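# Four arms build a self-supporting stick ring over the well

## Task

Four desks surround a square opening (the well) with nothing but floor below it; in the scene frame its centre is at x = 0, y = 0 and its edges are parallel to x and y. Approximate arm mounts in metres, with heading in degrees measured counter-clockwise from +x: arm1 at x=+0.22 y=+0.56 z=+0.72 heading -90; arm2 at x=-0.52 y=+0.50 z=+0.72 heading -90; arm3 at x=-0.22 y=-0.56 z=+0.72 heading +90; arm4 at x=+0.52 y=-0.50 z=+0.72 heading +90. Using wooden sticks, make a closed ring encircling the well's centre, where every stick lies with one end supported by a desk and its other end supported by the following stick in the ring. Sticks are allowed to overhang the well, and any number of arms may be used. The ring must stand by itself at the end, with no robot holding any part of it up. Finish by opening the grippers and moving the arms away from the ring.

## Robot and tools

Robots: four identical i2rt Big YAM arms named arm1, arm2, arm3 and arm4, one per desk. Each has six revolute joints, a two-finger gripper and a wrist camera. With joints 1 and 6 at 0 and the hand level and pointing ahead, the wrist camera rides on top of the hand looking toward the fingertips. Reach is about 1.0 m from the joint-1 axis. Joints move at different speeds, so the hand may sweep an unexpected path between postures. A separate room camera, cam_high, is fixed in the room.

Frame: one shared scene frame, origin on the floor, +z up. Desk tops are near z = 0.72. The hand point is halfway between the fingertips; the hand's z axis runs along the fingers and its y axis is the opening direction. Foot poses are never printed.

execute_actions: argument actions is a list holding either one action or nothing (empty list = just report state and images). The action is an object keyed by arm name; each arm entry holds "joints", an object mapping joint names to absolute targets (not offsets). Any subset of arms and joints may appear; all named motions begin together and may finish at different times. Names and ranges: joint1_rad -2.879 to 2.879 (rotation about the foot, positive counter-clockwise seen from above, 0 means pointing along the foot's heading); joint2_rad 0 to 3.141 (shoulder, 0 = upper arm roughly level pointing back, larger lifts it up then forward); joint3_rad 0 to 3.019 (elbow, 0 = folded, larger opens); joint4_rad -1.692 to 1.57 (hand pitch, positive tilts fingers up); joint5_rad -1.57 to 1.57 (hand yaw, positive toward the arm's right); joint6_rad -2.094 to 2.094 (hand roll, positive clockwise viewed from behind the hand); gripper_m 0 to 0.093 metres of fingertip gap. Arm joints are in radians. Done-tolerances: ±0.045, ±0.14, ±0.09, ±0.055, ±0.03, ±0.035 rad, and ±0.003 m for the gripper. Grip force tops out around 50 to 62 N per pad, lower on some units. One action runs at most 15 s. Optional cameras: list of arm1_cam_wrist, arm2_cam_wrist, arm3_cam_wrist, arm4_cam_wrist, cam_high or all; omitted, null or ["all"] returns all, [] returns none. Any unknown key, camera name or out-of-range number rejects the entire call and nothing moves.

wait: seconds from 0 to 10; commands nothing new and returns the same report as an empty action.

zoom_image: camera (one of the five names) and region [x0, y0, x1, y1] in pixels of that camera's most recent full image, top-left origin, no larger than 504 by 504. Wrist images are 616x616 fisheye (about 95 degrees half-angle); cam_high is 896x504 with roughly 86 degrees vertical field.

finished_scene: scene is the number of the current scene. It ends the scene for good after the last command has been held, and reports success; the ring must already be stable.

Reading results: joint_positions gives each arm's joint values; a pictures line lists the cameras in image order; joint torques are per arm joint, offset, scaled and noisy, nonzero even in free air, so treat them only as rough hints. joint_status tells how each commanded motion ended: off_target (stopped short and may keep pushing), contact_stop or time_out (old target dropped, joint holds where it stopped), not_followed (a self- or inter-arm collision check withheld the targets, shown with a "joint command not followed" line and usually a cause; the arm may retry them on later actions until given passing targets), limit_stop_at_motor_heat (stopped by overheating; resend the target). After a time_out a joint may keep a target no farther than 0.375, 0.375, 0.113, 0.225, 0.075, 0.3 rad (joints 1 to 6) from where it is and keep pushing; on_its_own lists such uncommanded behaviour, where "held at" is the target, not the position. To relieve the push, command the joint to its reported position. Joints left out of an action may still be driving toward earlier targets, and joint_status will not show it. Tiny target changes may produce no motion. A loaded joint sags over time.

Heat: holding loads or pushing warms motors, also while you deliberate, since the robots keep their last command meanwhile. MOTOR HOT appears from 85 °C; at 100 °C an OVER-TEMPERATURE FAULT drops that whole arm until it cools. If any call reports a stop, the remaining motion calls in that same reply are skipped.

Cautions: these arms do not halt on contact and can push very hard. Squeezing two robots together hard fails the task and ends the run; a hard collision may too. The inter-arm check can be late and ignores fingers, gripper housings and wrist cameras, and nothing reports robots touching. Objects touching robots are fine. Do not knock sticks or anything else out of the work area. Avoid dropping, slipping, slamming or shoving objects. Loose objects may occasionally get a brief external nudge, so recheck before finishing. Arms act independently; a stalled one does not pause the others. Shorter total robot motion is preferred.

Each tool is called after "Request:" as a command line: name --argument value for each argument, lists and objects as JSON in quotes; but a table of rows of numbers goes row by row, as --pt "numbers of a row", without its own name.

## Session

Request:
execute_actions --actions '[]'

Scene clock: 0.00 s.
Joint torques (N m, as the arm reports them, + toward a larger angle): no reading
Motor temperatures (°C, as the motors report them): arm1=[22 25 32 24 25 24] | arm2=[22 27 27 24 25 24] | arm3=[21 24 26 26 24 25] | arm4=[23 26 29 25 24 22]
arm1.joint_positions: joint1_rad=+0.116 joint2_rad=+0.548 joint3_rad=+1.380 joint4_rad=-1.406 joint5_rad=+0.005 joint6_rad=-0.104 gripper_m=+0.094
arm1.joint_status: not commanded
arm1.hand: x=+0.2439 y=+0.3715 z=+1.2854 quat_wxyz=(-0.345, -0.540, -0.689, +0.339) (m; scene frame)
arm2.joint_positions: joint1_rad=-0.216 joint2_rad=+0.521 joint3_rad=+1.420 joint4_rad=-1.319 joint5_rad=+0.227 joint6_rad=-0.478 gripper_m=+0.095
arm2.joint_status: not commanded
arm2.hand: x=-0.5848 y=+0.3242 z=+1.3588 quat_wxyz=(-0.146, -0.544, -0.633, +0.531) (m; scene frame)
arm3.joint_positions: joint1_rad=+0.400 joint2_rad=+0.613 joint3_rad=+1.470 joint4_rad=-1.335 joint5_rad=+0.293 joint6_rad=-0.364 gripper_m=+0.094
arm3.joint_status: not commanded
arm3.hand: x=-0.2611 y=-0.3400 z=+1.4070 quat_wxyz=(-0.438, +0.756, -0.390, -0.289) (m; scene frame)
arm4.joint_positions: joint1_rad=+0.405 joint2_rad=+0.474 joint3_rad=+1.435 joint4_rad=-1.374 joint5_rad=+0.126 joint6_rad=+0.435 gripper_m=+0.094
arm4.joint_status: not commanded
arm4.hand: x=+0.4763 y=-0.3490 z=+1.3241 quat_wxyz=(-0.259, +0.548, -0.630, -0.486) (m; scene frame)
pictures: arm1_cam_wrist, arm2_cam_wrist, arm3_cam_wrist, arm4_cam_wrist, cam_high
Images, in order (width x height): arm1_cam_wrist 616x616, arm2_cam_wrist 616x616, arm3_cam_wrist 616x616, arm4_cam_wrist 616x616, cam_high 896x504.

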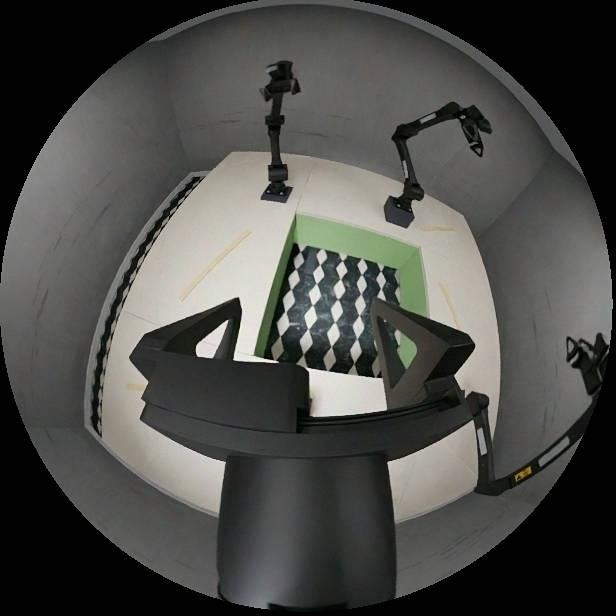

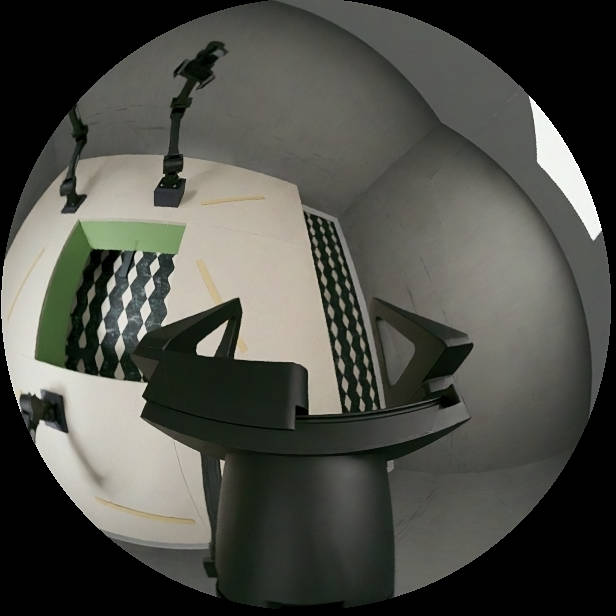

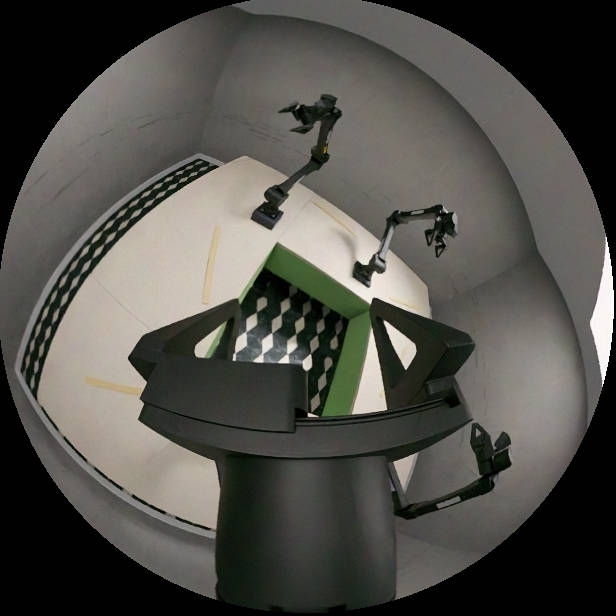

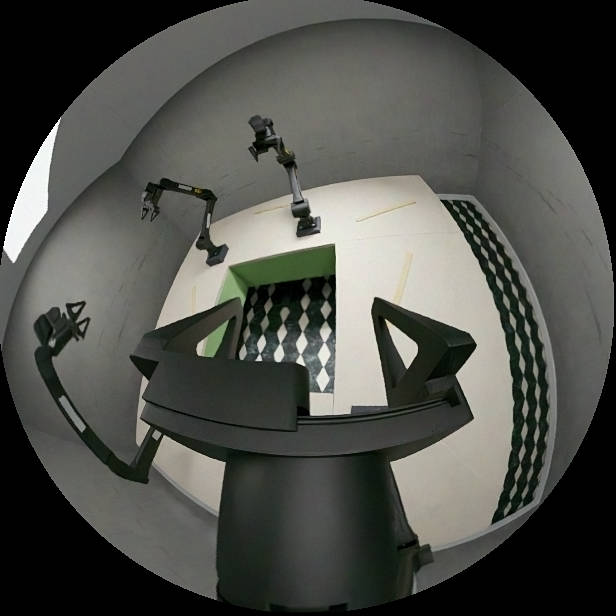

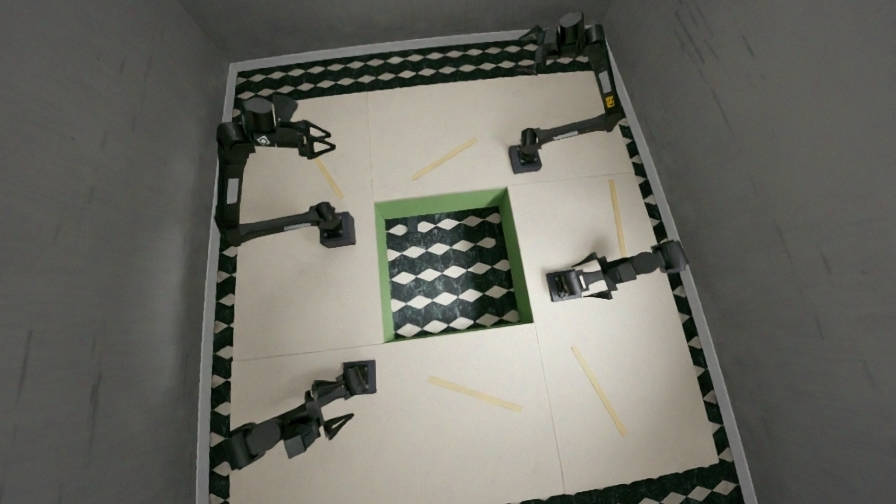

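Request:
zoom_image --camera "cam_high" --region '[270, 100, 522, 226]'

Request:
zoom_image --camera "cam_high" --region '[390, 310, 642, 450]'

Region (270, 100, 522, 226) of cam_high's 896x504 image, scaled by 2.000, with more detail than that image has.

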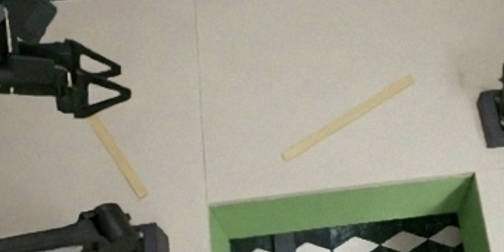

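Region (390, 310, 642, 450) of cam_high's 896x504 image, scaled by 2.000, with more detail than that image has.

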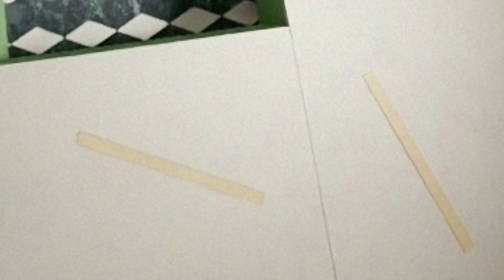

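Request:
execute_actions --actions '[{"arm1":{"joints":{"joint1_rad":1.655,"joint2_rad":1.755,"joint3_rad":1.122,"joint4_rad":-0.912,"joint5_rad":0,"joint6_rad":-0.252,"gripper_m":0.08}},"arm2":{"joints":{"joint1_rad":-0.272,"joint2_rad":1.715,"joint3_rad":0.96,"joint4_rad":-0.784,"joint5_rad":0,"joint6_rad":-0.746,"gripper_m":0.08}},"arm3":{"joints":{"joint1_rad":1.725,"joint2_rad":1.735,"joint3_rad":0.80,"joint4_rad":-0.60,"joint5_rad":0,"joint6_rad":-0.29,"gripper_m":0.08}},"arm4":{"joints":{"joint1_rad":-0.216,"joint2_rad":1.84,"joint3_rad":1.253,"joint4_rad":-0.95,"joint5_rad":0,"joint6_rad":0.19,"gripper_m":0.08}}}]' --cameras '["arm1_cam_wrist","arm2_cam_wrist","arm3_cam_wrist","arm4_cam_wrist"]'

Scene clock: 58.50 s.
Joint torques (N m, as the arm reports them, + toward a larger angle): arm1=[  0.31 -14.16   7.58  -0.24   0.07  -0.04] | arm2=[ -0.85 -11.21   7.52   0.87  -0.01  -0.27] | arm3=[-0.24 -7.64  6.65  1.19  0.17  0.06] | arm4=[ -0.19 -17.8    7.83   1.06   0.07  -0.09]
Motor temperatures (°C, as the motors report them): arm1=[22 25 36 24 25 24] | arm2=[22 26 29 24 25 24] | arm3=[21 24 30 26 24 25] | arm4=[23 26 32 25 24 22]
arm1.joint_positions: joint1_rad=+1.662 joint2_rad=+1.752 joint3_rad=+1.122 joint4_rad=-0.915 joint5_rad=-0.001 joint6_rad=-0.246 gripper_m=+0.080
arm1.joint_status: all done
arm1.hand: x=+0.6859 y=+0.6135 z=+0.7665 quat_wxyz=(-0.011, +0.179, -0.984, +0.007) (m; scene frame)
arm2.joint_positions: joint1_rad=-0.264 joint2_rad=+1.720 joint3_rad=+0.946 joint4_rad=-0.796 joint5_rad=+0.003 joint6_rad=-0.732 gripper_m=+0.080
arm2.joint_status: all done
arm2.hand: x=-0.6191 y=+0.0933 z=+0.7625 quat_wxyz=(+0.008, -0.512, -0.859, +0.004) (m; scene frame)
arm3.joint_positions: joint1_rad=+1.722 joint2_rad=+1.739 joint3_rad=+0.791 joint4_rad=-0.617 joint5_rad=-0.001 joint6_rad=-0.298 gripper_m=+0.080
arm3.joint_status: all done
arm3.hand: x=-0.5871 y=-0.6292 z=+0.7630 quat_wxyz=(+0.005, +0.971, +0.239, -0.004) (m; scene frame)
arm4.joint_positions: joint1_rad=-0.215 joint2_rad=+1.845 joint3_rad=+1.245 joint4_rad=-0.960 joint5_rad=+0.001 joint6_rad=+0.203 gripper_m=+0.080
arm4.joint_status: all done
arm4.hand: x=+0.6457 y=-0.0083 z=+0.7654 quat_wxyz=(-0.012, +0.531, -0.848, -0.004) (m; scene frame)
pictures: arm1_cam_wrist, arm2_cam_wrist, arm3_cam_wrist, arm4_cam_wrist
Images, in order (width x height): arm1_cam_wrist 616x616, arm2_cam_wrist 616x616, arm3_cam_wrist 616x616, arm4_cam_wrist 616x616.

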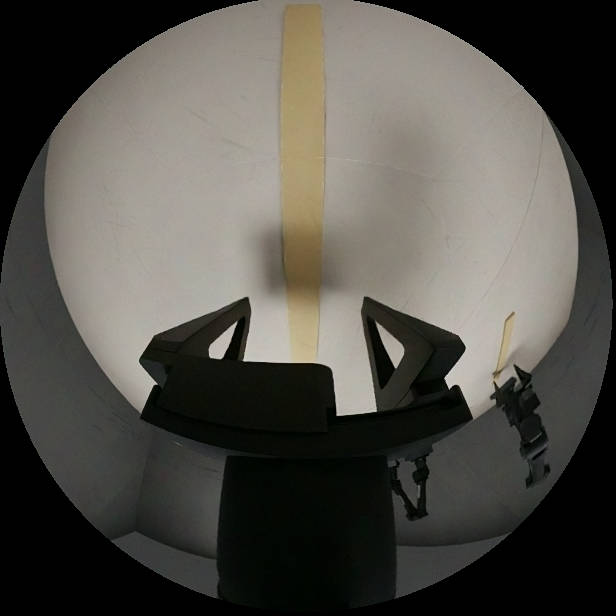

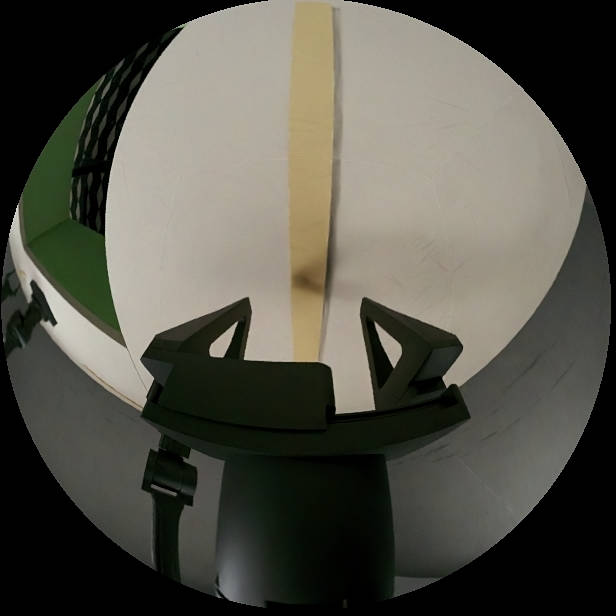

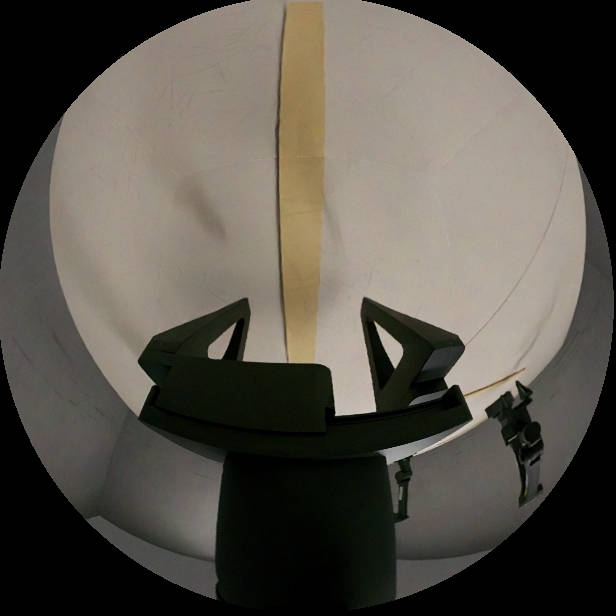

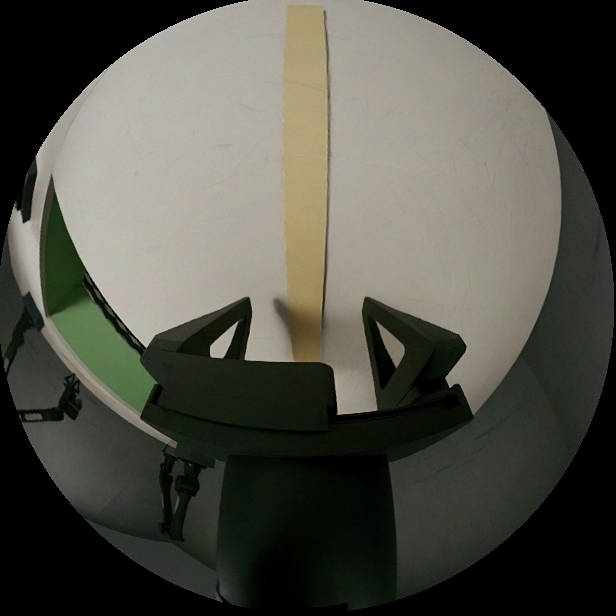

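Request:
execute_actions --actions '[{"arm1":{"joints":{"joint2_rad":1.835,"joint3_rad":1.088,"joint4_rad":-0.83,"gripper_m":0.055}},"arm2":{"joints":{"joint2_rad":1.82,"joint3_rad":0.93,"joint4_rad":-0.675,"joint6_rad":-0.70,"gripper_m":0.055}},"arm3":{"joints":{"joint2_rad":1.835,"joint3_rad":0.785,"joint4_rad":-0.518,"gripper_m":0.055}},"arm4":{"joints":{"joint2_rad":1.92,"joint3_rad":1.22,"joint4_rad":-0.885,"gripper_m":0.055}}}]' --cameras '[]'

Scene clock: 74.80 s.
Joint torques (N m, as the arm reports them, + toward a larger angle): arm1=[  0.42 -13.39   6.53  -0.07   0.14  -0.04] | arm2=[-0.84 -9.87  5.23  1.04  0.11  0.03] | arm3=[-0.43 -6.57  4.67  1.04  0.11  0.06] | arm4=[ -0.05 -15.21   6.1    0.94   0.11  -0.1 ]
Motor temperatures (°C, as the motors report them): arm1=[22 26 35 24 25 24] | arm2=[22 27 29 24 25 24] | arm3=[21 24 28 26 24 25] | arm4=[23 27 32 25 24 22]
arm1.joint_positions: joint1_rad=+1.659 joint2_rad=+1.813 joint3_rad=+1.096 joint4_rad=-0.839 joint5_rad=-0.003 joint6_rad=-0.246 gripper_m=+0.055
arm1.joint_status: all done
arm1.hand: x=+0.6844 y=+0.6116 z=+0.7318 quat_wxyz=(-0.006, +0.177, -0.984, +0.006) (m; scene frame)
arm2.joint_positions: joint1_rad=-0.266 joint2_rad=+1.801 joint3_rad=+0.937 joint4_rad=-0.692 joint5_rad=+0.000 joint6_rad=-0.716 gripper_m=+0.055
arm2.joint_status: all done
arm2.hand: x=-0.6215 y=+0.0861 z=+0.7280 quat_wxyz=(+0.004, -0.519, -0.855, +0.010) (m; scene frame)
arm3.joint_positions: joint1_rad=+1.724 joint2_rad=+1.820 joint3_rad=+0.789 joint4_rad=-0.532 joint5_rad=+0.000 joint6_rad=-0.298 gripper_m=+0.055
arm3.joint_status: all done
arm3.hand: x=-0.5902 y=-0.6304 z=+0.7341 quat_wxyz=(+0.004, +0.971, +0.239, -0.005) (m; scene frame)
arm4.joint_positions: joint1_rad=-0.217 joint2_rad=+1.897 joint3_rad=+1.231 joint4_rad=-0.893 joint5_rad=-0.001 joint6_rad=+0.203 gripper_m=+0.055
arm4.joint_status: all done
arm4.hand: x=+0.6471 y=-0.0052 z=+0.7360 quat_wxyz=(-0.011, +0.530, -0.848, -0.005) (m; scene frame)
pictures: none
No camera images: the call's "cameras" was empty. Leave "cameras" out to get every camera's image.

Request:
execute_actions --actions '[{"arm1":{"joints":{"gripper_m":0.0}},"arm2":{"joints":{"gripper_m":0.0}},"arm3":{"joints":{"gripper_m":0.0}},"arm4":{"joints":{"gripper_m":0.0}}}]' --cameras '[]'

Request:
execute_actions --actions '[{"arm1":{"joints":{"joint2_rad":1.5,"joint4_rad":-1.1}},"arm2":{"joints":{"joint2_rad":1.78,"joint3_rad":1.15,"joint4_rad":-0.9}},"arm3":{"joints":{"joint2_rad":1.45,"joint4_rad":-0.8}},"arm4":{"joints":{"joint2_rad":1.84,"joint3_rad":1.36,"joint4_rad":-0.96}}}]' --cameras '["cam_high"]'

Request:
execute_actions --actions '[{"arm1":{"joints":{"joint1_rad":1.0,"joint2_rad":1.27,"joint3_rad":0.76,"joint4_rad":-0.80,"joint5_rad":-0.165,"joint6_rad":-0.81}},"arm3":{"joints":{"joint1_rad":1.2,"joint2_rad":1.42,"joint3_rad":0.69,"joint4_rad":-0.58,"joint5_rad":-0.165,"joint6_rad":-0.81}},"arm2":{"joints":{"joint2_rad":1.875,"joint3_rad":1.325,"joint4_rad":-0.85,"joint5_rad":-0.03,"joint6_rad":-1.325}},"arm4":{"joints":{"joint5_rad":-0.03,"joint6_rad":-1.32}}}]' --cameras '["cam_high"]'

Scene clock: 97.57 s.
Joint torques (N m, as the arm reports them, + toward a larger angle): arm1=[  0.38 -13.05   6.47  -0.1    0.13  -0.05] | arm2=[-1.01 -9.8   5.3   0.95  0.29  0.01] | arm3=[-0.5  -6.69  4.65  1.03  0.04  0.05] | arm4=[ -0.06 -15.26   6.1    0.96   0.14  -0.09]
Motor temperatures (°C, as the motors report them): arm1=[22 26 34 24 25 24] | arm2=[22 27 28 24 25 24] | arm3=[21 25 27 26 24 25] | arm4=[23 28 31 25 24 22]
arm1.joint_positions: joint1_rad=+1.658 joint2_rad=+1.813 joint3_rad=+1.096 joint4_rad=-0.839 joint5_rad=-0.003 joint6_rad=-0.246 gripper_m=+0.027
arm1.joint_status: gripper_m off_target (ended at +0.027, target +0.000)
arm1.hand: x=+0.6844 y=+0.6113 z=+0.7318 quat_wxyz=(-0.006, +0.177, -0.984, +0.006) (m; scene frame)
arm2.joint_positions: joint1_rad=-0.266 joint2_rad=+1.801 joint3_rad=+0.936 joint4_rad=-0.691 joint5_rad=-0.005 joint6_rad=-0.715 gripper_m=+0.028
arm2.joint_status: gripper_m off_target (ended at +0.028, target +0.000)
arm2.hand: x=-0.6206 y=+0.0860 z=+0.7278 quat_wxyz=(+0.002, -0.520, -0.854, +0.010) (m; scene frame)
arm3.joint_positions: joint1_rad=+1.724 joint2_rad=+1.821 joint3_rad=+0.789 joint4_rad=-0.532 joint5_rad=+0.002 joint6_rad=-0.298 gripper_m=+0.027
arm3.joint_status: gripper_m off_target (ended at +0.027, target +0.000)
arm3.hand: x=-0.5901 y=-0.6301 z=+0.7338 quat_wxyz=(+0.003, +0.971, +0.239, -0.005) (m; scene frame)
arm4.joint_positions: joint1_rad=-0.217 joint2_rad=+1.897 joint3_rad=+1.231 joint4_rad=-0.893 joint5_rad=-0.001 joint6_rad=+0.202 gripper_m=+0.027
arm4.joint_status: gripper_m off_target (ended at +0.027, target +0.000)
arm4.hand: x=+0.6469 y=-0.0052 z=+0.7360 quat_wxyz=(-0.011, +0.530, -0.848, -0.005) (m; scene frame)
pictures: none
No camera images: the call's "cameras" was empty. Leave "cameras" out to get every camera's image.

Scene clock: 98.83 s.
Joint torques (N m, as the arm reports them, + toward a larger angle): arm1=[  0.47 -10.67   9.25  -0.71   0.12  -0.05] | arm2=[ -0.73 -13.97   9.15   0.     0.2   -0.02] | arm3=[-0.39 -5.26  8.95 -0.15  0.05  0.06] | arm4=[ -0.05 -19.    10.64   0.4    0.15  -0.09]
Motor temperatures (°C, as the motors report them): arm1=[22 26 34 24 25 24] | arm2=[22 27 28 24 25 24] | arm3=[21 25 27 26 24 25] | arm4=[23 28 31 25 24 22]
arm1.joint_positions: joint1_rad=+1.658 joint2_rad=+1.490 joint3_rad=+1.081 joint4_rad=-1.089 joint5_rad=-0.002 joint6_rad=-0.246 gripper_m=+0.027
arm1.joint_status: all done
arm1.hand: x=+0.6418 y=+0.6083 z=+0.8629 quat_wxyz=(-0.034, +0.177, -0.984, +0.008) (m; scene frame)
arm2.joint_positions: joint1_rad=-0.266 joint2_rad=+1.799 joint3_rad=+1.124 joint4_rad=-0.890 joint5_rad=-0.002 joint6_rad=-0.714 gripper_m=+0.028
arm2.joint_status: all done
arm2.hand: x=-0.6314 y=+0.0402 z=+0.7798 quat_wxyz=(+0.005, -0.520, -0.854, +0.005) (m; scene frame)
arm3.joint_positions: joint1_rad=+1.724 joint2_rad=+1.448 joint3_rad=+0.776 joint4_rad=-0.785 joint5_rad=+0.002 joint6_rad=-0.298 gripper_m=+0.027
arm3.joint_status: all done
arm3.hand: x=-0.5802 y=-0.6271 z=+0.8591 quat_wxyz=(+0.000, +0.969, +0.239, -0.057) (m; scene frame)
arm4.joint_positions: joint1_rad=-0.217 joint2_rad=+1.849 joint3_rad=+1.319 joint4_rad=-0.951 joint5_rad=-0.001 joint6_rad=+0.202 gripper_m=+0.027
arm4.joint_status: all done
arm4.hand: x=+0.6542 y=+0.0251 z=+0.7884 quat_wxyz=(-0.039, +0.530, -0.847, -0.032) (m; scene frame)
pictures: cam_high
Images, in order (width x height): cam_high 896x504.

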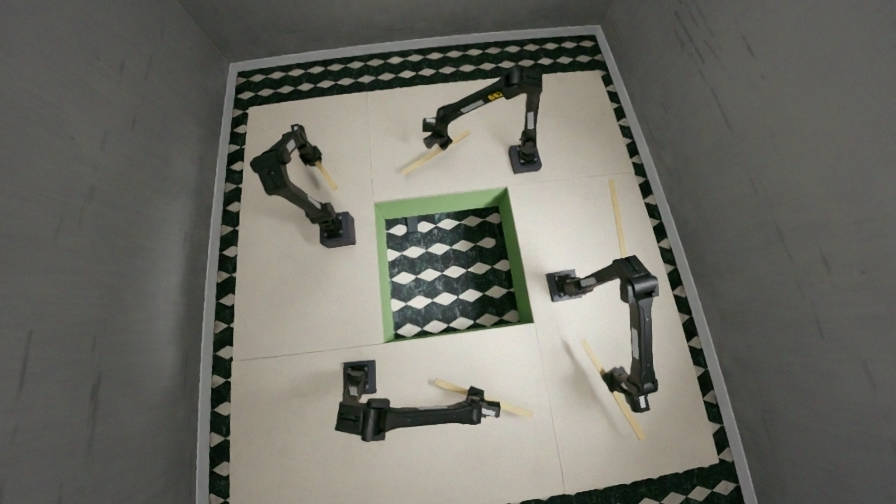

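Scene clock: 100.97 s.
Joint torques (N m, as the arm reports them, + toward a larger angle): arm1=[ 0.78 -7.29  8.66  0.55 -0.23 -0.04] | arm2=[ -0.72 -14.67  10.84   0.79  -0.08  -0.25] | arm3=[-1.05 -5.78  8.74  1.74 -0.14 -0.12] | arm4=[ -0.06 -18.79  10.58   0.34  -0.17  -0.1 ]
Motor temperatures (°C, as the motors report them): arm1=[22 26 35 24 25 24] | arm2=[22 27 28 24 25 24] | arm3=[21 25 27 26 24 25] | arm4=[23 28 32 25 24 22]
arm1.joint_positions: joint1_rad=+1.000 joint2_rad=+1.263 joint3_rad=+0.759 joint4_rad=-0.816 joint5_rad=-0.163 joint6_rad=-0.802 gripper_m=+0.027
arm1.joint_status: all done
arm1.hand: x=+0.5443 y=+0.3934 z=+0.8414 quat_wxyz=(-0.146, +0.136, -0.980, +0.022) (m; scene frame)
arm2.joint_positions: joint1_rad=-0.266 joint2_rad=+1.883 joint3_rad=+1.285 joint4_rad=-0.859 joint5_rad=-0.027 joint6_rad=-1.311 gripper_m=+0.028
arm2.joint_status: all done
arm2.hand: x=-0.6444 y=-0.0319 z=+0.7913 quat_wxyz=(-0.007, -0.245, -0.968, +0.057) (m; scene frame)
arm3.joint_positions: joint1_rad=+1.205 joint2_rad=+1.433 joint3_rad=+0.678 joint4_rad=-0.600 joint5_rad=-0.162 joint6_rad=-0.800 gripper_m=+0.027
arm3.joint_status: all done
arm3.hand: x=-0.5735 y=-0.4657 z=+0.8406 quat_wxyz=(+0.015, +0.962, +0.238, -0.135) (m; scene frame)
arm4.joint_positions: joint1_rad=-0.217 joint2_rad=+1.849 joint3_rad=+1.319 joint4_rad=-0.951 joint5_rad=-0.026 joint6_rad=-1.307 gripper_m=+0.027
arm4.joint_status: all done
arm4.hand: x=+0.6502 y=+0.0262 z=+0.7884 quat_wxyz=(-0.050, +0.966, -0.253, -0.009) (m; scene frame)
pictures: cam_high
Images, in order (width x height): cam_high 896x504.

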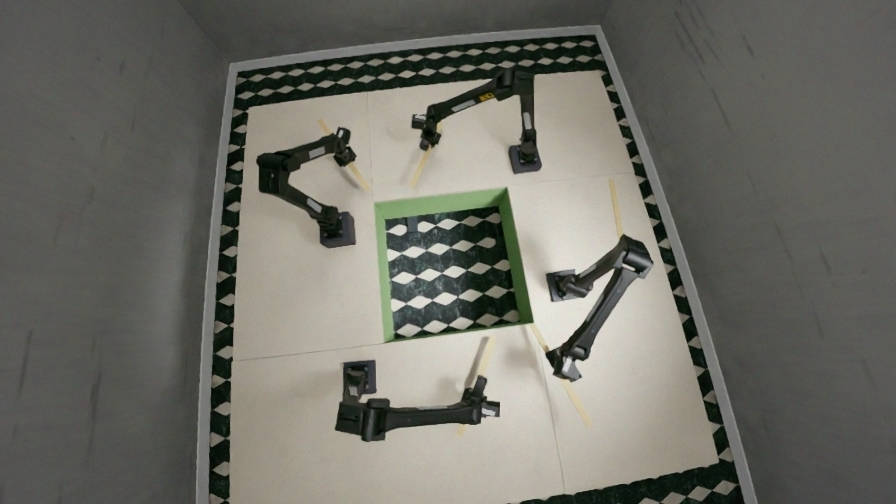

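Request:
execute_actions --actions '[{"arm1":{"joints":{"joint1_rad":-0.58}},"arm3":{"joints":{"joint1_rad":-0.595}},"arm2":{"joints":{"joint1_rad":-0.48}},"arm4":{"joints":{"joint1_rad":-0.45}}}]' --cameras '[]'

Request:
execute_actions --actions '[{"arm2":{"joints":{"joint1_rad":0.40}},"arm4":{"joints":{"joint1_rad":0.465}},"arm1":{"joints":{"joint2_rad":1.42,"joint4_rad":-0.66}},"arm3":{"joints":{"joint2_rad":1.575,"joint4_rad":-0.40}}}]' --cameras '["cam_high"]'

Request:
execute_actions --actions '[{"arm2":{"joints":{"joint5_rad":-0.268,"joint4_rad":-0.805}},"arm4":{"joints":{"joint5_rad":-0.268,"joint4_rad":-0.885}}}]' --cameras '["cam_high"]'

Request:
zoom_image --camera "cam_high" --region '[350, 160, 560, 370]'

Scene clock: 114.73 s.
Joint torques (N m, as the arm reports them, + toward a larger angle): arm1=[ 1.24 -7.3   8.79  0.32 -0.2  -0.02] | arm2=[  0.02 -14.66  10.77   0.84  -0.03  -0.23] | arm3=[-1.45 -5.81  8.71  1.41 -0.11 -0.11] | arm4=[  0.84 -18.75  10.59   0.34  -0.08  -0.08]
Motor temperatures (°C, as the motors report them): arm1=[22 25 35 24 25 24] | arm2=[22 28 30 24 25 24] | arm3=[21 24 28 26 24 25] | arm4=[23 28 33 25 24 22]
arm1.joint_positions: joint1_rad=-0.582 joint2_rad=+1.263 joint3_rad=+0.759 joint4_rad=-0.809 joint5_rad=-0.164 joint6_rad=-0.804 gripper_m=+0.027
arm1.joint_status: all done
arm1.hand: x=+0.0450 y=+0.2343 z=+0.8449 quat_wxyz=(-0.097, -0.599, -0.785, +0.125) (m; scene frame)
arm2.joint_positions: joint1_rad=-0.484 joint2_rad=+1.883 joint3_rad=+1.285 joint4_rad=-0.859 joint5_rad=-0.028 joint6_rad=-1.312 gripper_m=+0.028
arm2.joint_status: all done
arm2.hand: x=-0.7564 y=+0.0076 z=+0.7929 quat_wxyz=(-0.001, -0.348, -0.936, +0.059) (m; scene frame)
arm3.joint_positions: joint1_rad=-0.590 joint2_rad=+1.433 joint3_rad=+0.678 joint4_rad=-0.594 joint5_rad=-0.163 joint6_rad=-0.802 gripper_m=+0.027
arm3.joint_status: all done
arm3.hand: x=-0.0452 y=-0.2320 z=+0.8388 quat_wxyz=(-0.098, +0.787, -0.603, -0.089) (m; scene frame)
arm4.joint_positions: joint1_rad=-0.460 joint2_rad=+1.849 joint3_rad=+1.319 joint4_rad=-0.951 joint5_rad=-0.028 joint6_rad=-1.309 gripper_m=+0.027
arm4.joint_status: all done
arm4.hand: x=+0.7730 y=-0.0207 z=+0.7894 quat_wxyz=(-0.052, +0.928, -0.368, -0.005) (m; scene frame)
pictures: none
No camera images: the call's "cameras" was empty. Leave "cameras" out to get every camera's image.

Scene clock: 116.20 s.
Joint torques (N m, as the arm reports them, + toward a larger angle): arm1=[  0.76 -10.12   7.78   0.53  -0.2   -0.02] | arm2=[ -0.91 -14.79  10.44   0.78   0.09  -0.24] | arm3=[-1.22 -7.1   7.56  1.81 -0.09 -0.11] | arm4=[ -0.85 -18.81  10.55   0.32  -0.03  -0.07]
Motor temperatures (°C, as the motors report them): arm1=[22 25 35 24 25 24] | arm2=[22 28 30 24 25 24] | arm3=[21 24 28 26 24 25] | arm4=[23 28 34 25 24 22]
arm1.joint_positions: joint1_rad=-0.582 joint2_rad=+1.427 joint3_rad=+0.759 joint4_rad=-0.676 joint5_rad=-0.164 joint6_rad=-0.804 gripper_m=+0.027
arm1.joint_status: all done
arm1.hand: x=+0.0338 y=+0.2159 z=+0.7943 quat_wxyz=(-0.096, -0.601, -0.786, +0.110) (m; scene frame)
arm2.joint_positions: joint1_rad=+0.409 joint2_rad=+1.883 joint3_rad=+1.288 joint4_rad=-0.858 joint5_rad=-0.031 joint6_rad=-1.313 gripper_m=+0.028
arm2.joint_status: all done
arm2.hand: x=-0.2834 y=+0.0058 z=+0.7872 quat_wxyz=(-0.028, +0.090, -0.994, +0.048) (m; scene frame)
arm3.joint_positions: joint1_rad=-0.590 joint2_rad=+1.591 joint3_rad=+0.678 joint4_rad=-0.421 joint5_rad=-0.163 joint6_rad=-0.802 gripper_m=+0.027
arm3.joint_status: all done
arm3.hand: x=-0.0351 y=-0.2164 z=+0.7915 quat_wxyz=(-0.105, +0.787, -0.602, -0.090) (m; scene frame)
arm4.joint_positions: joint1_rad=+0.470 joint2_rad=+1.849 joint3_rad=+1.319 joint4_rad=-0.951 joint5_rad=-0.030 joint6_rad=-1.309 gripper_m=+0.027
arm4.joint_status: all done
arm4.hand: x=+0.2861 y=-0.0106 z=+0.7838 quat_wxyz=(-0.040, +0.995, +0.088, -0.023) (m; scene frame)
pictures: cam_high
Images, in order (width x height): cam_high 896x504.

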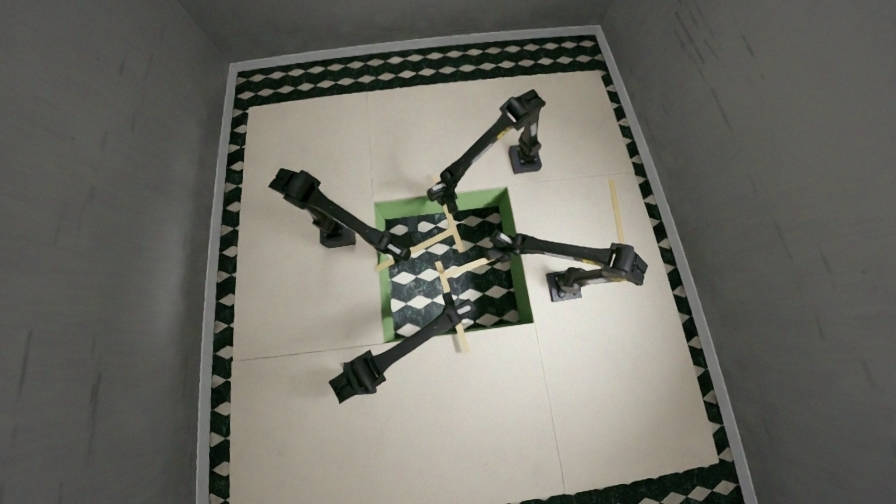

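Scene clock: 117.07 s.
Joint torques (N m, as the arm reports them, + toward a larger angle): arm1=[  1.24 -10.07   7.91   0.5   -0.23  -0.03] | arm2=[ -1.15 -14.99  10.52   1.11  -0.28  -0.24] | arm3=[-1.17 -7.05  7.55  1.83 -0.1  -0.11] | arm4=[ -0.58 -18.97  10.61   1.5   -0.37  -0.07]
Motor temperatures (°C, as the motors report them): arm1=[22 25 35 24 25 24] | arm2=[22 28 30 24 25 24] | arm3=[21 24 28 26 24 25] | arm4=[23 28 34 25 24 22]
arm1.joint_positions: joint1_rad=-0.582 joint2_rad=+1.427 joint3_rad=+0.759 joint4_rad=-0.676 joint5_rad=-0.164 joint6_rad=-0.804 gripper_m=+0.027
arm1.joint_status: not commanded
arm1.hand: x=+0.0338 y=+0.2159 z=+0.7943 quat_wxyz=(-0.096, -0.601, -0.786, +0.110) (m; scene frame)
arm2.joint_positions: joint1_rad=+0.409 joint2_rad=+1.883 joint3_rad=+1.288 joint4_rad=-0.820 joint5_rad=-0.263 joint6_rad=-1.313 gripper_m=+0.028
arm2.joint_status: all done
arm2.hand: x=-0.2444 y=+0.0148 z=+0.7937 quat_wxyz=(-0.142, +0.098, -0.985, +0.026) (m; scene frame)
arm3.joint_positions: joint1_rad=-0.590 joint2_rad=+1.591 joint3_rad=+0.678 joint4_rad=-0.421 joint5_rad=-0.163 joint6_rad=-0.802 gripper_m=+0.027
arm3.joint_status: not commanded
arm3.hand: x=-0.0351 y=-0.2164 z=+0.7915 quat_wxyz=(-0.105, +0.787, -0.602, -0.090) (m; scene frame)
arm4.joint_positions: joint1_rad=+0.470 joint2_rad=+1.849 joint3_rad=+1.319 joint4_rad=-0.901 joint5_rad=-0.262 joint6_rad=-1.309 gripper_m=+0.027
arm4.joint_status: all done
arm4.hand: x=+0.2454 y=-0.0168 z=+0.7904 quat_wxyz=(-0.024, +0.985, +0.096, -0.140) (m; scene frame)
pictures: cam_high
Images, in order (width x height): cam_high 896x504.

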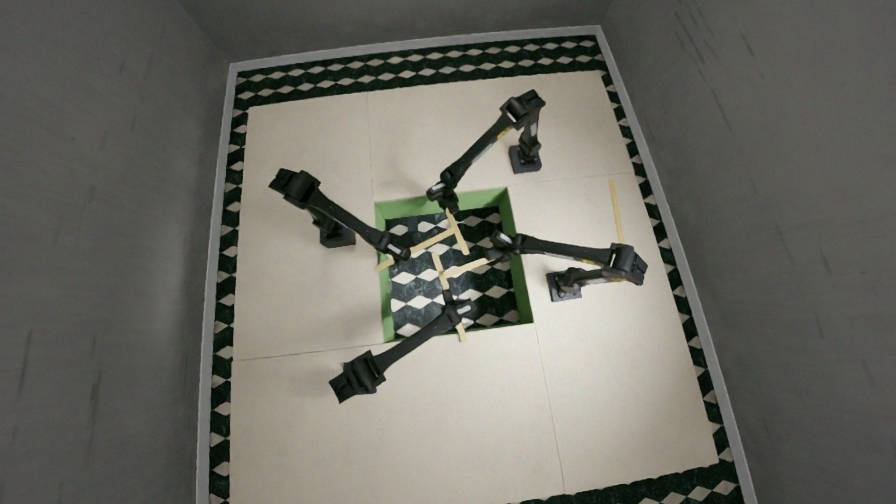

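Region (350, 160, 560, 370) of cam_high's 896x504 image, scaled by 2.400, with more detail than that image has.

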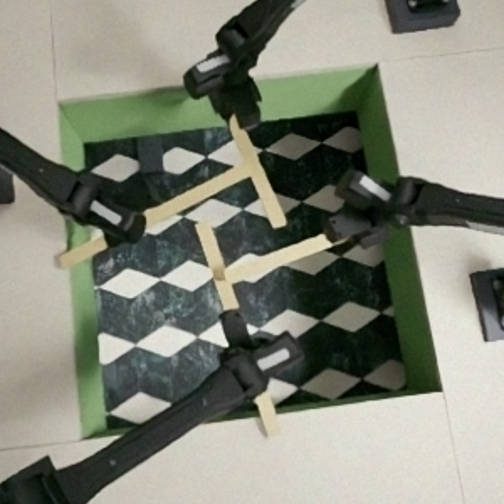

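Request:
execute_actions --actions '[{"arm2":{"joints":{"joint1_rad":0.473,"joint6_rad":-1.08}},"arm4":{"joints":{"joint1_rad":0.537,"joint6_rad":-1.085}},"arm1":{"joints":{"joint6_rad":-0.578}},"arm3":{"joints":{"joint6_rad":-0.577}}}]'

Request:
zoom_image --camera "cam_high" --region '[350, 160, 560, 370]'

Scene clock: 126.13 s.
Joint torques (N m, as the arm reports them, + toward a larger angle): arm1=[  1.17 -10.1    7.94   0.54  -0.21   0.1 ] | arm2=[ -0.83 -14.85  10.53   1.13  -0.19   0.01] | arm3=[-1.21 -7.15  7.57  1.83 -0.08  0.08] | arm4=[ -0.16 -18.99  10.62   1.52  -0.3    0.16]
Motor temperatures (°C, as the motors report them): arm1=[22 25 35 24 25 24] | arm2=[22 28 31 24 25 24] | arm3=[21 25 28 26 24 25] | arm4=[23 28 34 25 24 22]
arm1.joint_positions: joint1_rad=-0.582 joint2_rad=+1.427 joint3_rad=+0.759 joint4_rad=-0.676 joint5_rad=-0.164 joint6_rad=-0.586 gripper_m=+0.027
arm1.joint_status: all done
arm1.hand: x=+0.0338 y=+0.2159 z=+0.7943 quat_wxyz=(-0.107, -0.683, -0.716, +0.099) (m; scene frame)
arm2.joint_positions: joint1_rad=+0.478 joint2_rad=+1.883 joint3_rad=+1.288 joint4_rad=-0.820 joint5_rad=-0.265 joint6_rad=-1.095 gripper_m=+0.028
arm2.joint_status: all done
arm2.hand: x=-0.2109 y=+0.0354 z=+0.7933 quat_wxyz=(-0.145, +0.025, -0.989, +0.005) (m; scene frame)
arm3.joint_positions: joint1_rad=-0.590 joint2_rad=+1.591 joint3_rad=+0.678 joint4_rad=-0.421 joint5_rad=-0.163 joint6_rad=-0.587 gripper_m=+0.027
arm3.joint_status: all done
arm3.hand: x=-0.0351 y=-0.2164 z=+0.7915 quat_wxyz=(-0.094, +0.717, -0.683, -0.101) (m; scene frame)
arm4.joint_positions: joint1_rad=+0.537 joint2_rad=+1.849 joint3_rad=+1.319 joint4_rad=-0.901 joint5_rad=-0.264 joint6_rad=-1.098 gripper_m=+0.027
arm4.joint_status: all done
arm4.hand: x=+0.2134 y=-0.0364 z=+0.7900 quat_wxyz=(-0.004, +0.989, +0.025, -0.142) (m; scene frame)
pictures: arm1_cam_wrist, arm2_cam_wrist, arm3_cam_wrist, arm4_cam_wrist, cam_high
Images, in order (width x height): arm1_cam_wrist 616x616, arm2_cam_wrist 616x616, arm3_cam_wrist 616x616, arm4_cam_wrist 616x616, cam_high 896x504.

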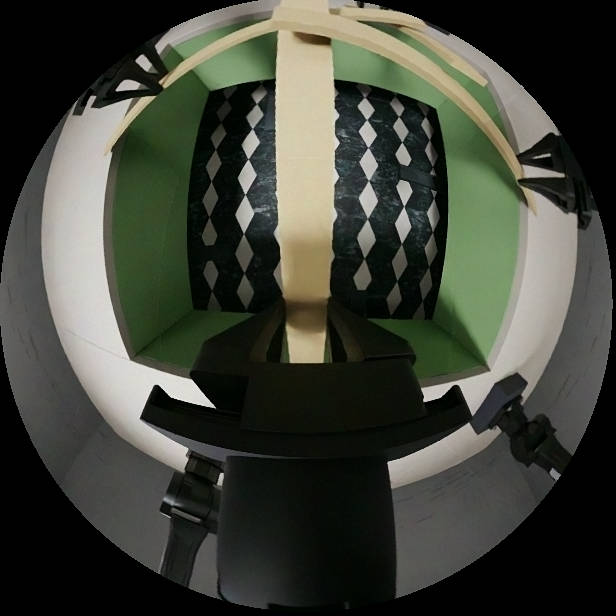

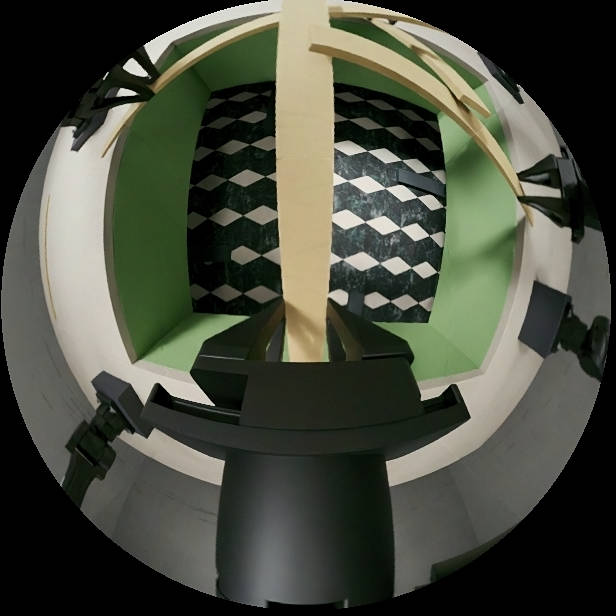

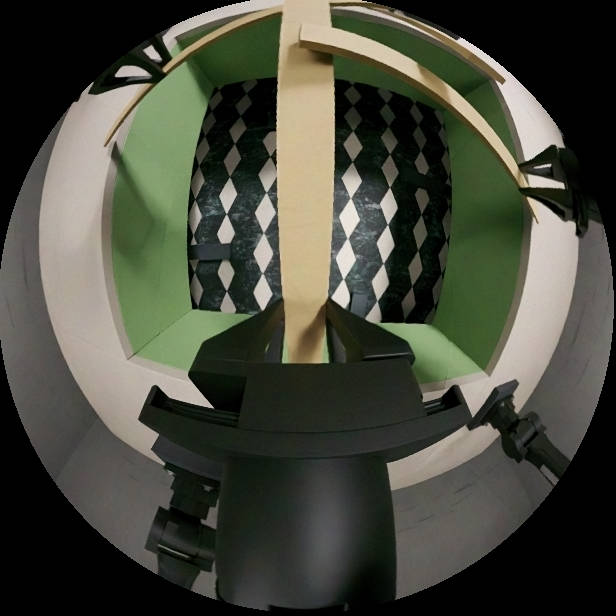

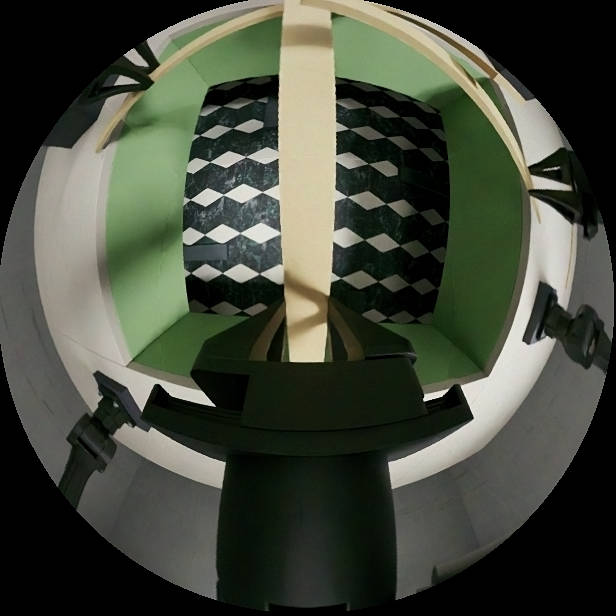

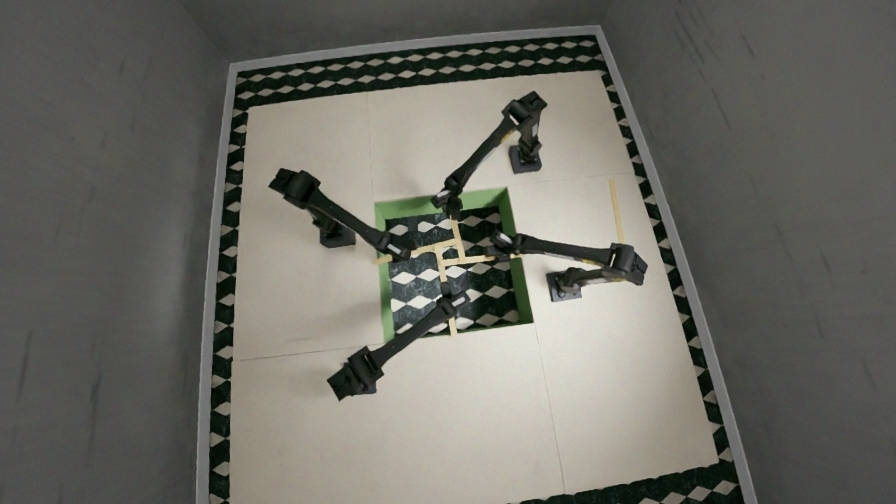

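Region (350, 160, 560, 370) of cam_high's 896x504 image, scaled by 2.400, with more detail than that image has.

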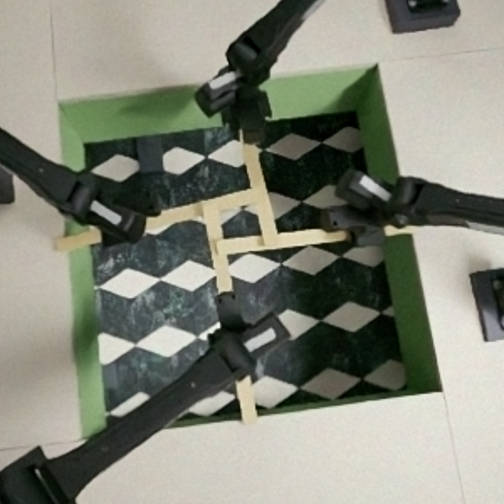

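Request:
execute_actions --actions '[{"arm1":{"joints":{"joint1_rad":-0.553,"joint2_rad":1.523,"joint3_rad":0.803,"joint4_rad":-0.723,"joint5_rad":-0.064,"joint6_rad":-0.535}},"arm3":{"joints":{"joint1_rad":-0.543,"joint2_rad":1.693,"joint3_rad":0.765,"joint4_rad":-0.484,"joint5_rad":-0.066,"joint6_rad":-0.52}},"arm2":{"joints":{"joint1_rad":0.506,"joint2_rad":1.945,"joint3_rad":1.34,"joint4_rad":-0.86,"joint5_rad":-0.125,"joint6_rad":-1.01}},"arm4":{"joints":{"joint1_rad":0.578,"joint2_rad":1.908,"joint3_rad":1.388,"joint4_rad":-0.937,"joint5_rad":-0.125,"joint6_rad":-1.017}}}]'

Request:
zoom_image --camera "cam_high" --region '[360, 170, 550, 360]'

Scene clock: 145.30 s.
Joint torques (N m, as the arm reports them, + toward a larger angle): arm1=[  1.41 -10.59   9.93  -0.5    0.01   0.1 ] | arm2=[  0.07 -15.21  10.42   0.04   0.11   0.01] | arm3=[ 0.2  -7.8   8.58 -0.08  0.1   0.08] | arm4=[  0.53 -18.07  10.92   0.24   0.08   0.18]
Motor temperatures (°C, as the motors report them): arm1=[22 25 36 24 25 24] | arm2=[22 28 31 24 25 24] | arm3=[21 25 28 26 24 25] | arm4=[23 29 35 25 24 22]
arm1.joint_positions: joint1_rad=-0.558 joint2_rad=+1.525 joint3_rad=+0.769 joint4_rad=-0.714 joint5_rad=-0.065 joint6_rad=-0.543 gripper_m=+0.027
arm1.joint_status: all done
arm1.hand: x=+0.0352 y=+0.2322 z=+0.7584 quat_wxyz=(-0.048, -0.701, -0.710, +0.046) (m; scene frame)
arm2.joint_positions: joint1_rad=+0.499 joint2_rad=+1.954 joint3_rad=+1.299 joint4_rad=-0.851 joint5_rad=-0.127 joint6_rad=-1.025 gripper_m=+0.028
arm2.joint_status: all done
arm2.hand: x=-0.2273 y=+0.0398 z=+0.7543 quat_wxyz=(-0.064, -0.007, -0.998, -0.006) (m; scene frame)
arm3.joint_positions: joint1_rad=-0.553 joint2_rad=+1.706 joint3_rad=+0.738 joint4_rad=-0.471 joint5_rad=-0.067 joint6_rad=-0.531 gripper_m=+0.027
arm3.joint_status: all done
arm3.hand: x=-0.0334 y=-0.2177 z=+0.7613 quat_wxyz=(-0.051, +0.711, -0.700, -0.046) (m; scene frame)
arm4.joint_positions: joint1_rad=+0.569 joint2_rad=+1.905 joint3_rad=+1.340 joint4_rad=-0.927 joint5_rad=-0.130 joint6_rad=-1.031 gripper_m=+0.027
arm4.joint_status: all done
arm4.hand: x=+0.2195 y=-0.0365 z=+0.7627 quat_wxyz=(-0.005, +0.998, +0.001, -0.070) (m; scene frame)
pictures: arm1_cam_wrist, arm2_cam_wrist, arm3_cam_wrist, arm4_cam_wrist, cam_high
Images, in order (width x height): arm1_cam_wrist 616x616, arm2_cam_wrist 616x616, arm3_cam_wrist 616x616, arm4_cam_wrist 616x616, cam_high 896x504.

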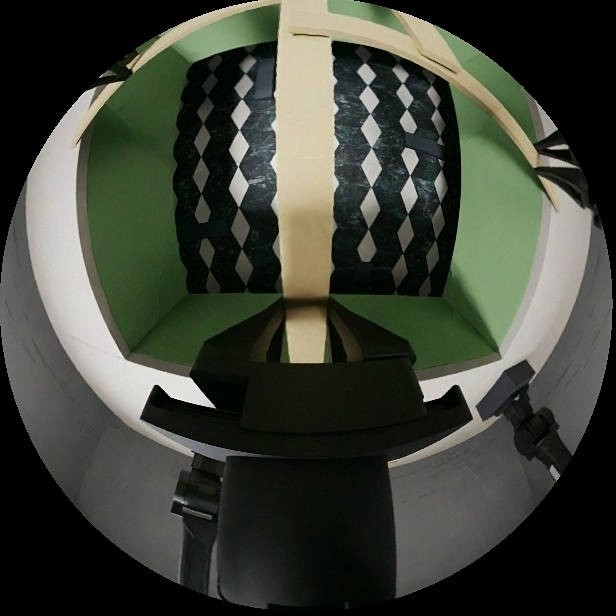

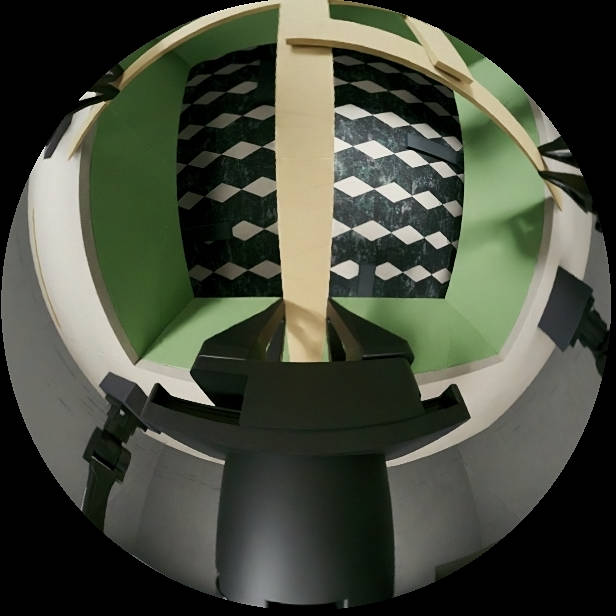

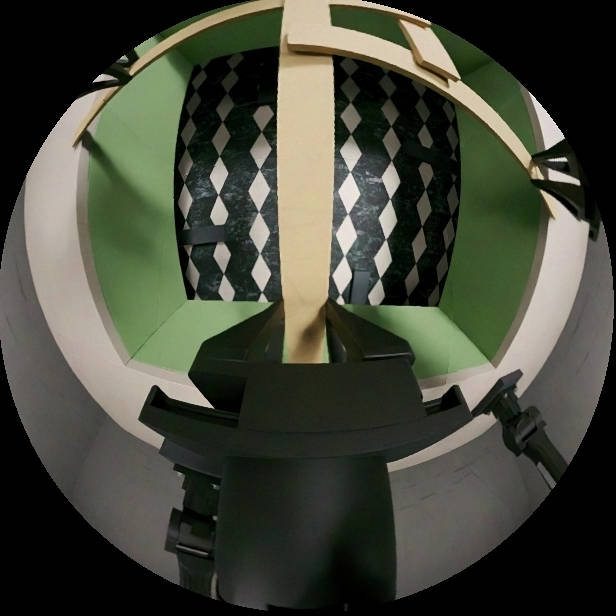

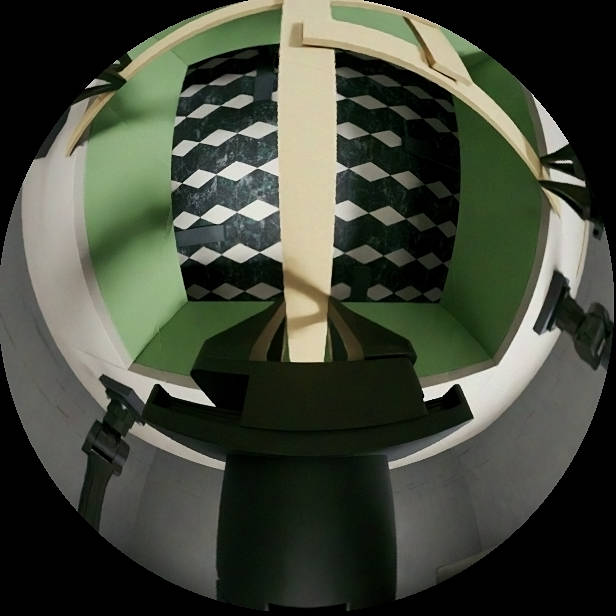

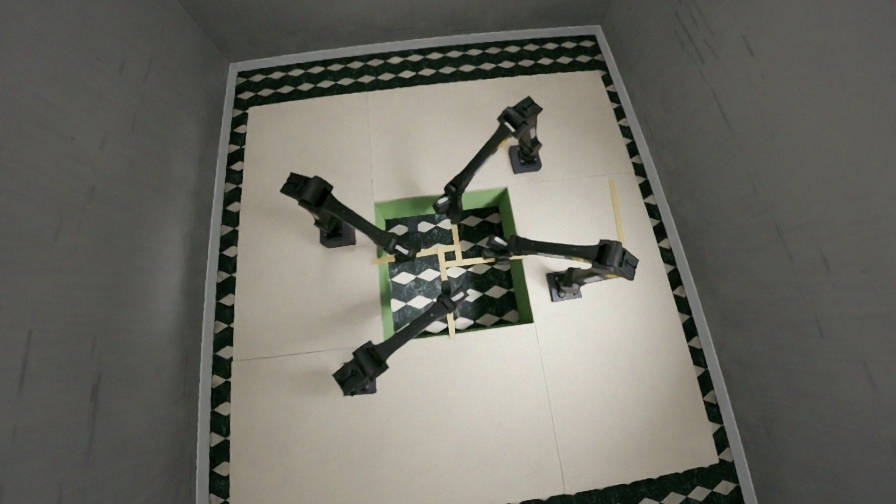

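Region (360, 170, 550, 360) of cam_high's 896x504 image, scaled by 2.653, with more detail than that image has.

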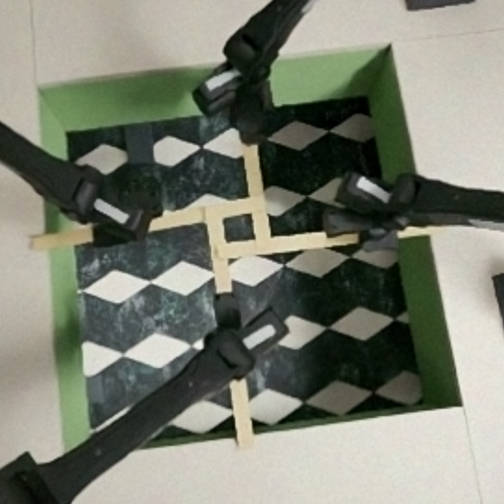

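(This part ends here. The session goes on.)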